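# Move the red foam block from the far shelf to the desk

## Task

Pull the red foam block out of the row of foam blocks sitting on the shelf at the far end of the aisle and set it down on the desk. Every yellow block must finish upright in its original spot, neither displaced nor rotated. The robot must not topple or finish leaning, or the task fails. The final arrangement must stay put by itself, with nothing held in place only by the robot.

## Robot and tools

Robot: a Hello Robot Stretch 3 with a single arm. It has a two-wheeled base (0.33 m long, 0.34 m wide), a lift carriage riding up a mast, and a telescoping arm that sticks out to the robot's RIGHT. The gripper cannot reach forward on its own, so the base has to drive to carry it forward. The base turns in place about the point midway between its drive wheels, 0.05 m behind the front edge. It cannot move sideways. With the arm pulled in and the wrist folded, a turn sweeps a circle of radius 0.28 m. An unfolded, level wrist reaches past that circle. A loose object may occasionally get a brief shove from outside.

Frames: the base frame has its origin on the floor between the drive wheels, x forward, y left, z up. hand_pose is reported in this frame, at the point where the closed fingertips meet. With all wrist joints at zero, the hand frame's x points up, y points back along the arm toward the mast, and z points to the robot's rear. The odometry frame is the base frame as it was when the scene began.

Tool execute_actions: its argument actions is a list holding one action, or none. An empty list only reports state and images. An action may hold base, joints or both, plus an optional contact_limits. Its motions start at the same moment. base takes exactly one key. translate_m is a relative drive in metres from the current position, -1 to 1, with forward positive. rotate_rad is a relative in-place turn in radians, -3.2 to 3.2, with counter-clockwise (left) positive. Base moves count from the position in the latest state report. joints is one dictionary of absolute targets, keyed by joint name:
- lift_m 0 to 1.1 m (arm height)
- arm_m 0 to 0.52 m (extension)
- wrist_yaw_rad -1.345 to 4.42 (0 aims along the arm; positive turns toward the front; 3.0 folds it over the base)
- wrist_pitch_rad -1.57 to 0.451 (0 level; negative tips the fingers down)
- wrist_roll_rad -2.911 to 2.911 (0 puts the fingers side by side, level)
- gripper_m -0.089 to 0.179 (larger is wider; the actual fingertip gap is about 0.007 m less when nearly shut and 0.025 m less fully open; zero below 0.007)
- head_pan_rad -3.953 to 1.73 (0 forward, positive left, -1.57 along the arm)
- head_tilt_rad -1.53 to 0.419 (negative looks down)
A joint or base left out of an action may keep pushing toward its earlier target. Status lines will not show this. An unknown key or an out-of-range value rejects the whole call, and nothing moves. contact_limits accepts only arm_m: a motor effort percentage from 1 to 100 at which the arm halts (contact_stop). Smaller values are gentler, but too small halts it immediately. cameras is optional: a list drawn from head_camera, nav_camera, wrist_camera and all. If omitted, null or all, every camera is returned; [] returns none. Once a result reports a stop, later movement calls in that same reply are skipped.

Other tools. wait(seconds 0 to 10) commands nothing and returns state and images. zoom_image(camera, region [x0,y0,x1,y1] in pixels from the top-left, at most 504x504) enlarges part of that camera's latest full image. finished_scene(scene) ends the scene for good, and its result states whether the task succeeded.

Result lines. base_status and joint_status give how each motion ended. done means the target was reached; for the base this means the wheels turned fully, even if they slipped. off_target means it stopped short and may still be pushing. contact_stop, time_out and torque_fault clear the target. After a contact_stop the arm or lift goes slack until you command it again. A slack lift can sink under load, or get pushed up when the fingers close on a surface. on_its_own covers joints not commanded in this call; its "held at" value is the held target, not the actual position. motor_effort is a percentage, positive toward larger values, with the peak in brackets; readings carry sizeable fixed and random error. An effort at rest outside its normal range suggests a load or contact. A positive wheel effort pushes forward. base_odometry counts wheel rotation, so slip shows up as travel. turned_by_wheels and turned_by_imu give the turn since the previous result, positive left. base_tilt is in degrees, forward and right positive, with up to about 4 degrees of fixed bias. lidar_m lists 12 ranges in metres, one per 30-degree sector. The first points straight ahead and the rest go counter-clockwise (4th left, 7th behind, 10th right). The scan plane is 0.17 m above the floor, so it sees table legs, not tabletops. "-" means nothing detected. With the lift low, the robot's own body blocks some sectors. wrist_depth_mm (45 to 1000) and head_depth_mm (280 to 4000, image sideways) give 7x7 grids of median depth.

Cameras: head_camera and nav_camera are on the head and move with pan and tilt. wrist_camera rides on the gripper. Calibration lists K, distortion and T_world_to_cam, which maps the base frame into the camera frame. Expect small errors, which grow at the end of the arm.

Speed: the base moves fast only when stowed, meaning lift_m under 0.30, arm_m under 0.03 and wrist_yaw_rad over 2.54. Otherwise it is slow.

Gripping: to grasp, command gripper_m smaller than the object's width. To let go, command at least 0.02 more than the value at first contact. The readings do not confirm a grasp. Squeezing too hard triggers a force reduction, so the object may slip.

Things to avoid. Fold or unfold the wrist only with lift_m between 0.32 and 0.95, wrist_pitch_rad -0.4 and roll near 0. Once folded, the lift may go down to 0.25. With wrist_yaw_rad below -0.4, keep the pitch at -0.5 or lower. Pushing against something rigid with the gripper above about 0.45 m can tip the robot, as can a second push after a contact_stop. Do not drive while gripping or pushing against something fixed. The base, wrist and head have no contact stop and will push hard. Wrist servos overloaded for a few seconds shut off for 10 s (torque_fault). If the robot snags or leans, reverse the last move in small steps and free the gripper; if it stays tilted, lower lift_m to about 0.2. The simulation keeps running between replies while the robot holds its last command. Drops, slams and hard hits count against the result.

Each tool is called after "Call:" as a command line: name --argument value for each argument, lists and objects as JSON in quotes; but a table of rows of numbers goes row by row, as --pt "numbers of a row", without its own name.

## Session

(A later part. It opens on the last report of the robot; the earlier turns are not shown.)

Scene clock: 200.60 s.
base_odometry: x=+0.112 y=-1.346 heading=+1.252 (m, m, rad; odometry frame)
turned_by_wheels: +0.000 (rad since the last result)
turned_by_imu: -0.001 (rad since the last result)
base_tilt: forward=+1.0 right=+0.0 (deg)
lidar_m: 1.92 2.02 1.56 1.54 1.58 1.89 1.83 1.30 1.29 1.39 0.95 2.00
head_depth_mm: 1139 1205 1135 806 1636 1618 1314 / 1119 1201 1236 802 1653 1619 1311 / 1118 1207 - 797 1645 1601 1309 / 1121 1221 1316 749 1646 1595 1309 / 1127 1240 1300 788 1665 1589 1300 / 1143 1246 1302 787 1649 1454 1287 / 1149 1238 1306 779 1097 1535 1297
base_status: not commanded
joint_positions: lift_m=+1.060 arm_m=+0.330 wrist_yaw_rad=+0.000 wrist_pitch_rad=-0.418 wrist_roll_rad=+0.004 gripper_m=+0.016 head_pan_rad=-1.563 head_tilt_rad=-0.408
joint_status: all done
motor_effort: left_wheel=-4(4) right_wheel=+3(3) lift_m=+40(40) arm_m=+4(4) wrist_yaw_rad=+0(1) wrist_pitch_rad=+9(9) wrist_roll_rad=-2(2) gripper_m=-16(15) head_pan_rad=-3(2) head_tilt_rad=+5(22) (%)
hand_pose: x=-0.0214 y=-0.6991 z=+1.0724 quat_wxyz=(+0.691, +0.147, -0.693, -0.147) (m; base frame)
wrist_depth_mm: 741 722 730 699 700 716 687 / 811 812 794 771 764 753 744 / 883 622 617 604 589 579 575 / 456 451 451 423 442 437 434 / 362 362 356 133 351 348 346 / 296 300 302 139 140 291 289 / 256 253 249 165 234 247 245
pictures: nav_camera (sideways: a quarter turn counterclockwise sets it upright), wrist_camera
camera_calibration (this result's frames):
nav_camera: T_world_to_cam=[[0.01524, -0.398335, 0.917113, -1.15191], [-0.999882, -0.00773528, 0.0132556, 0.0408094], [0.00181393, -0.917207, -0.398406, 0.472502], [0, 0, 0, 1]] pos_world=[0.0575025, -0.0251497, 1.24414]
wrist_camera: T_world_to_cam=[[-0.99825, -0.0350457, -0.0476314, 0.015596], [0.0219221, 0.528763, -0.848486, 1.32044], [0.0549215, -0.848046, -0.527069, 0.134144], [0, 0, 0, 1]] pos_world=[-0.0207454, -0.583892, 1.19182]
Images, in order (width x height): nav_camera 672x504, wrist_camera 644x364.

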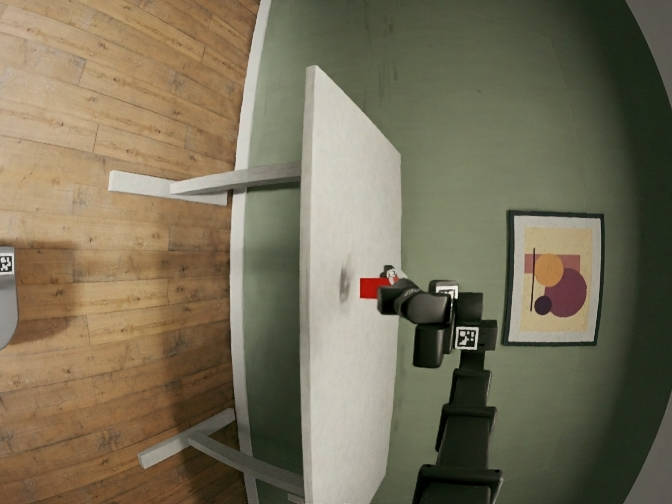

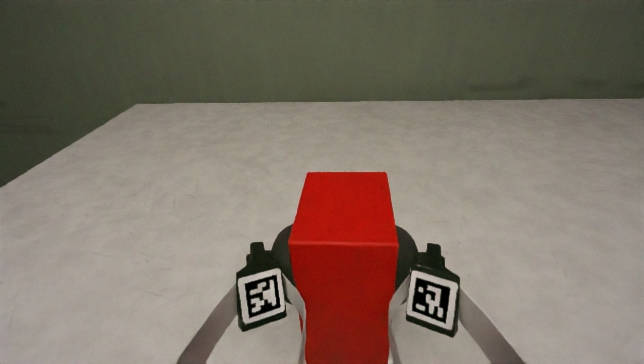

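Call:
execute_actions --actions '[{"joints":{"lift_m":1.004}}]' --cameras '[]'

Call:
execute_actions --actions '[{"joints":{"gripper_m":0.09}}]' --cameras '[]'

Call:
execute_actions --actions '[{"joints":{"arm_m":0.22,"lift_m":1.03}}]' --cameras '["wrist_camera"]'

Scene clock: 205.63 s.
base_odometry: x=+0.112 y=-1.346 heading=+1.252 (m, m, rad; odometry frame)
turned_by_wheels: +0.000 (rad since the last result)
turned_by_imu: -0.001 (rad since the last result)
base_tilt: forward=+0.9 right=-0.3 (deg)
lidar_m: 1.92 2.03 1.56 1.54 1.58 1.89 1.83 1.30 1.29 1.39 0.95 2.00
head_depth_mm: 1140 1231 1313 - 1655 1615 1316 / 1123 1235 1296 759 1643 1605 1315 / 1125 1233 - 716 1650 1603 1309 / 1122 1238 1300 711 1651 1611 1305 / 1125 1235 1304 789 1651 1594 1309 / 1142 1245 1305 784 1640 1457 1285 / 1145 1241 1307 779 1100 1537 1294
base_status: not commanded
joint_positions: lift_m=+1.004 arm_m=+0.330 wrist_yaw_rad=+0.000 wrist_pitch_rad=-0.418 wrist_roll_rad=+0.004 gripper_m=+0.016 head_pan_rad=-1.563 head_tilt_rad=-0.408
joint_status: all done
motor_effort: left_wheel=-4(4) right_wheel=+3(3) lift_m=+26(34) arm_m=+4(4) wrist_yaw_rad=+0(0) wrist_pitch_rad=+9(9) wrist_roll_rad=-2(2) gripper_m=-15(15) head_pan_rad=-2(2) head_tilt_rad=+4(5) (%)
hand_pose: x=-0.0214 y=-0.6991 z=+1.0169 quat_wxyz=(+0.691, +0.147, -0.693, -0.147) (m; base frame)
wrist_depth_mm: 742 738 720 711 719 692 689 / 802 771 768 766 711 701 683 / 489 469 478 467 458 447 446 / 352 350 344 326 337 340 335 / 277 274 274 133 267 268 264 / 227 228 230 140 139 222 220 / 194 194 190 164 179 190 188
pictures: none
No camera images: the call's "cameras" was empty. Leave "cameras" out to get every camera's image.

Scene clock: 206.87 s.
base_odometry: x=+0.112 y=-1.346 heading=+1.252 (m, m, rad; odometry frame)
turned_by_wheels: +0.000 (rad since the last result)
turned_by_imu: +0.000 (rad since the last result)
base_tilt: forward=+1.0 right=-0.2 (deg)
lidar_m: 1.92 2.03 1.56 1.54 1.58 1.89 1.83 1.30 1.30 1.39 0.95 2.00
head_depth_mm: 1138 1234 1308 - 1644 1611 1314 / 1120 1237 1298 759 1641 1610 1312 / 1124 1238 - 715 1645 1599 1312 / 1121 1233 1307 710 1653 1599 1307 / 1123 1238 1305 787 1645 1590 1303 / 1148 1245 1305 784 1636 1454 1287 / 1145 1243 1310 778 1097 1543 1293
base_status: not commanded
joint_positions: lift_m=+1.004 arm_m=+0.330 wrist_yaw_rad=+0.000 wrist_pitch_rad=-0.418 wrist_roll_rad=+0.004 gripper_m=+0.090 head_pan_rad=-1.563 head_tilt_rad=-0.408
joint_status: all done
motor_effort: left_wheel=-4(4) right_wheel=+3(3) lift_m=+27(27) arm_m=+4(4) wrist_yaw_rad=+0(0) wrist_pitch_rad=+9(9) wrist_roll_rad=-2(2) gripper_m=+0(80) head_pan_rad=-2(2) head_tilt_rad=+5(5) (%)
hand_pose: x=-0.0214 y=-0.6991 z=+1.0169 quat_wxyz=(+0.691, +0.147, -0.693, -0.147) (m; base frame)
wrist_depth_mm: 728 738 724 718 722 703 706 / 803 776 754 744 710 702 670 / 488 479 469 465 454 456 452 / 353 348 344 330 338 341 333 / 277 276 284 143 198 267 265 / 229 227 235 146 178 229 220 / 195 194 193 168 185 183 190
pictures: none
No camera images: the call's "cameras" was empty. Leave "cameras" out to get every camera's image.

Scene clock: 208.93 s.
base_odometry: x=+0.112 y=-1.346 heading=+1.252 (m, m, rad; odometry frame)
turned_by_wheels: +0.000 (rad since the last result)
turned_by_imu: +0.000 (rad since the last result)
base_tilt: forward=+0.9 right=+0.0 (deg)
lidar_m: 1.92 2.02 1.57 1.54 1.58 1.89 1.83 1.30 1.29 1.39 0.95 2.00
head_depth_mm: 1141 1231 - 762 1645 1614 1312 / 1116 1237 - - 1648 1609 1309 / 1120 1232 - - 1647 1599 1312 / 1121 1235 1298 750 1655 1598 1299 / 1124 1241 1300 788 1654 1598 1312 / 1142 1241 1305 785 1629 1456 1288 / 1148 1246 1309 778 1098 1544 1295
base_status: not commanded
joint_positions: lift_m=+1.030 arm_m=+0.220 wrist_yaw_rad=+0.000 wrist_pitch_rad=-0.418 wrist_roll_rad=+0.004 gripper_m=+0.090 head_pan_rad=-1.563 head_tilt_rad=-0.408
joint_status: all done
motor_effort: left_wheel=-4(4) right_wheel=+3(3) lift_m=+40(41) arm_m=-2(1) wrist_yaw_rad=+0(0) wrist_pitch_rad=+9(9) wrist_roll_rad=-2(2) gripper_m=+0(0) head_pan_rad=-2(2) head_tilt_rad=+5(4) (%)
hand_pose: x=-0.0214 y=-0.5897 z=+1.0424 quat_wxyz=(+0.691, +0.147, -0.693, -0.147) (m; base frame)
wrist_depth_mm: 844 837 826 844 812 816 798 / 918 875 858 836 803 791 803 / 949 548 541 536 527 515 507 / 405 394 395 250 387 382 382 / 317 318 323 279 311 303 302 / 263 261 265 257 255 262 253 / 223 221 221 220 216 212 214
pictures: wrist_camera
camera_calibration (this result's frames):
wrist_camera: T_world_to_cam=[[-0.99825, -0.0350413, -0.0476326, 0.0180051], [0.0219233, 0.528796, -0.848466, 1.23714], [0.0549193, -0.848025, -0.527102, 0.211166], [0, 0, 0, 1]] pos_world=[-0.0207457, -0.47449, 1.16184]
Images, in order (width x height): wrist_camera 644x364.

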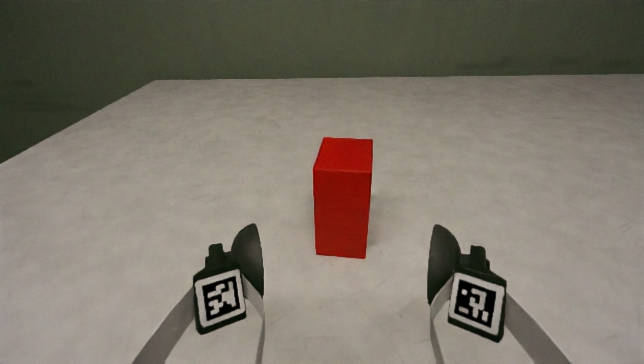

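Call:
finished_scene --scene 1

The scene is finished: the task was done.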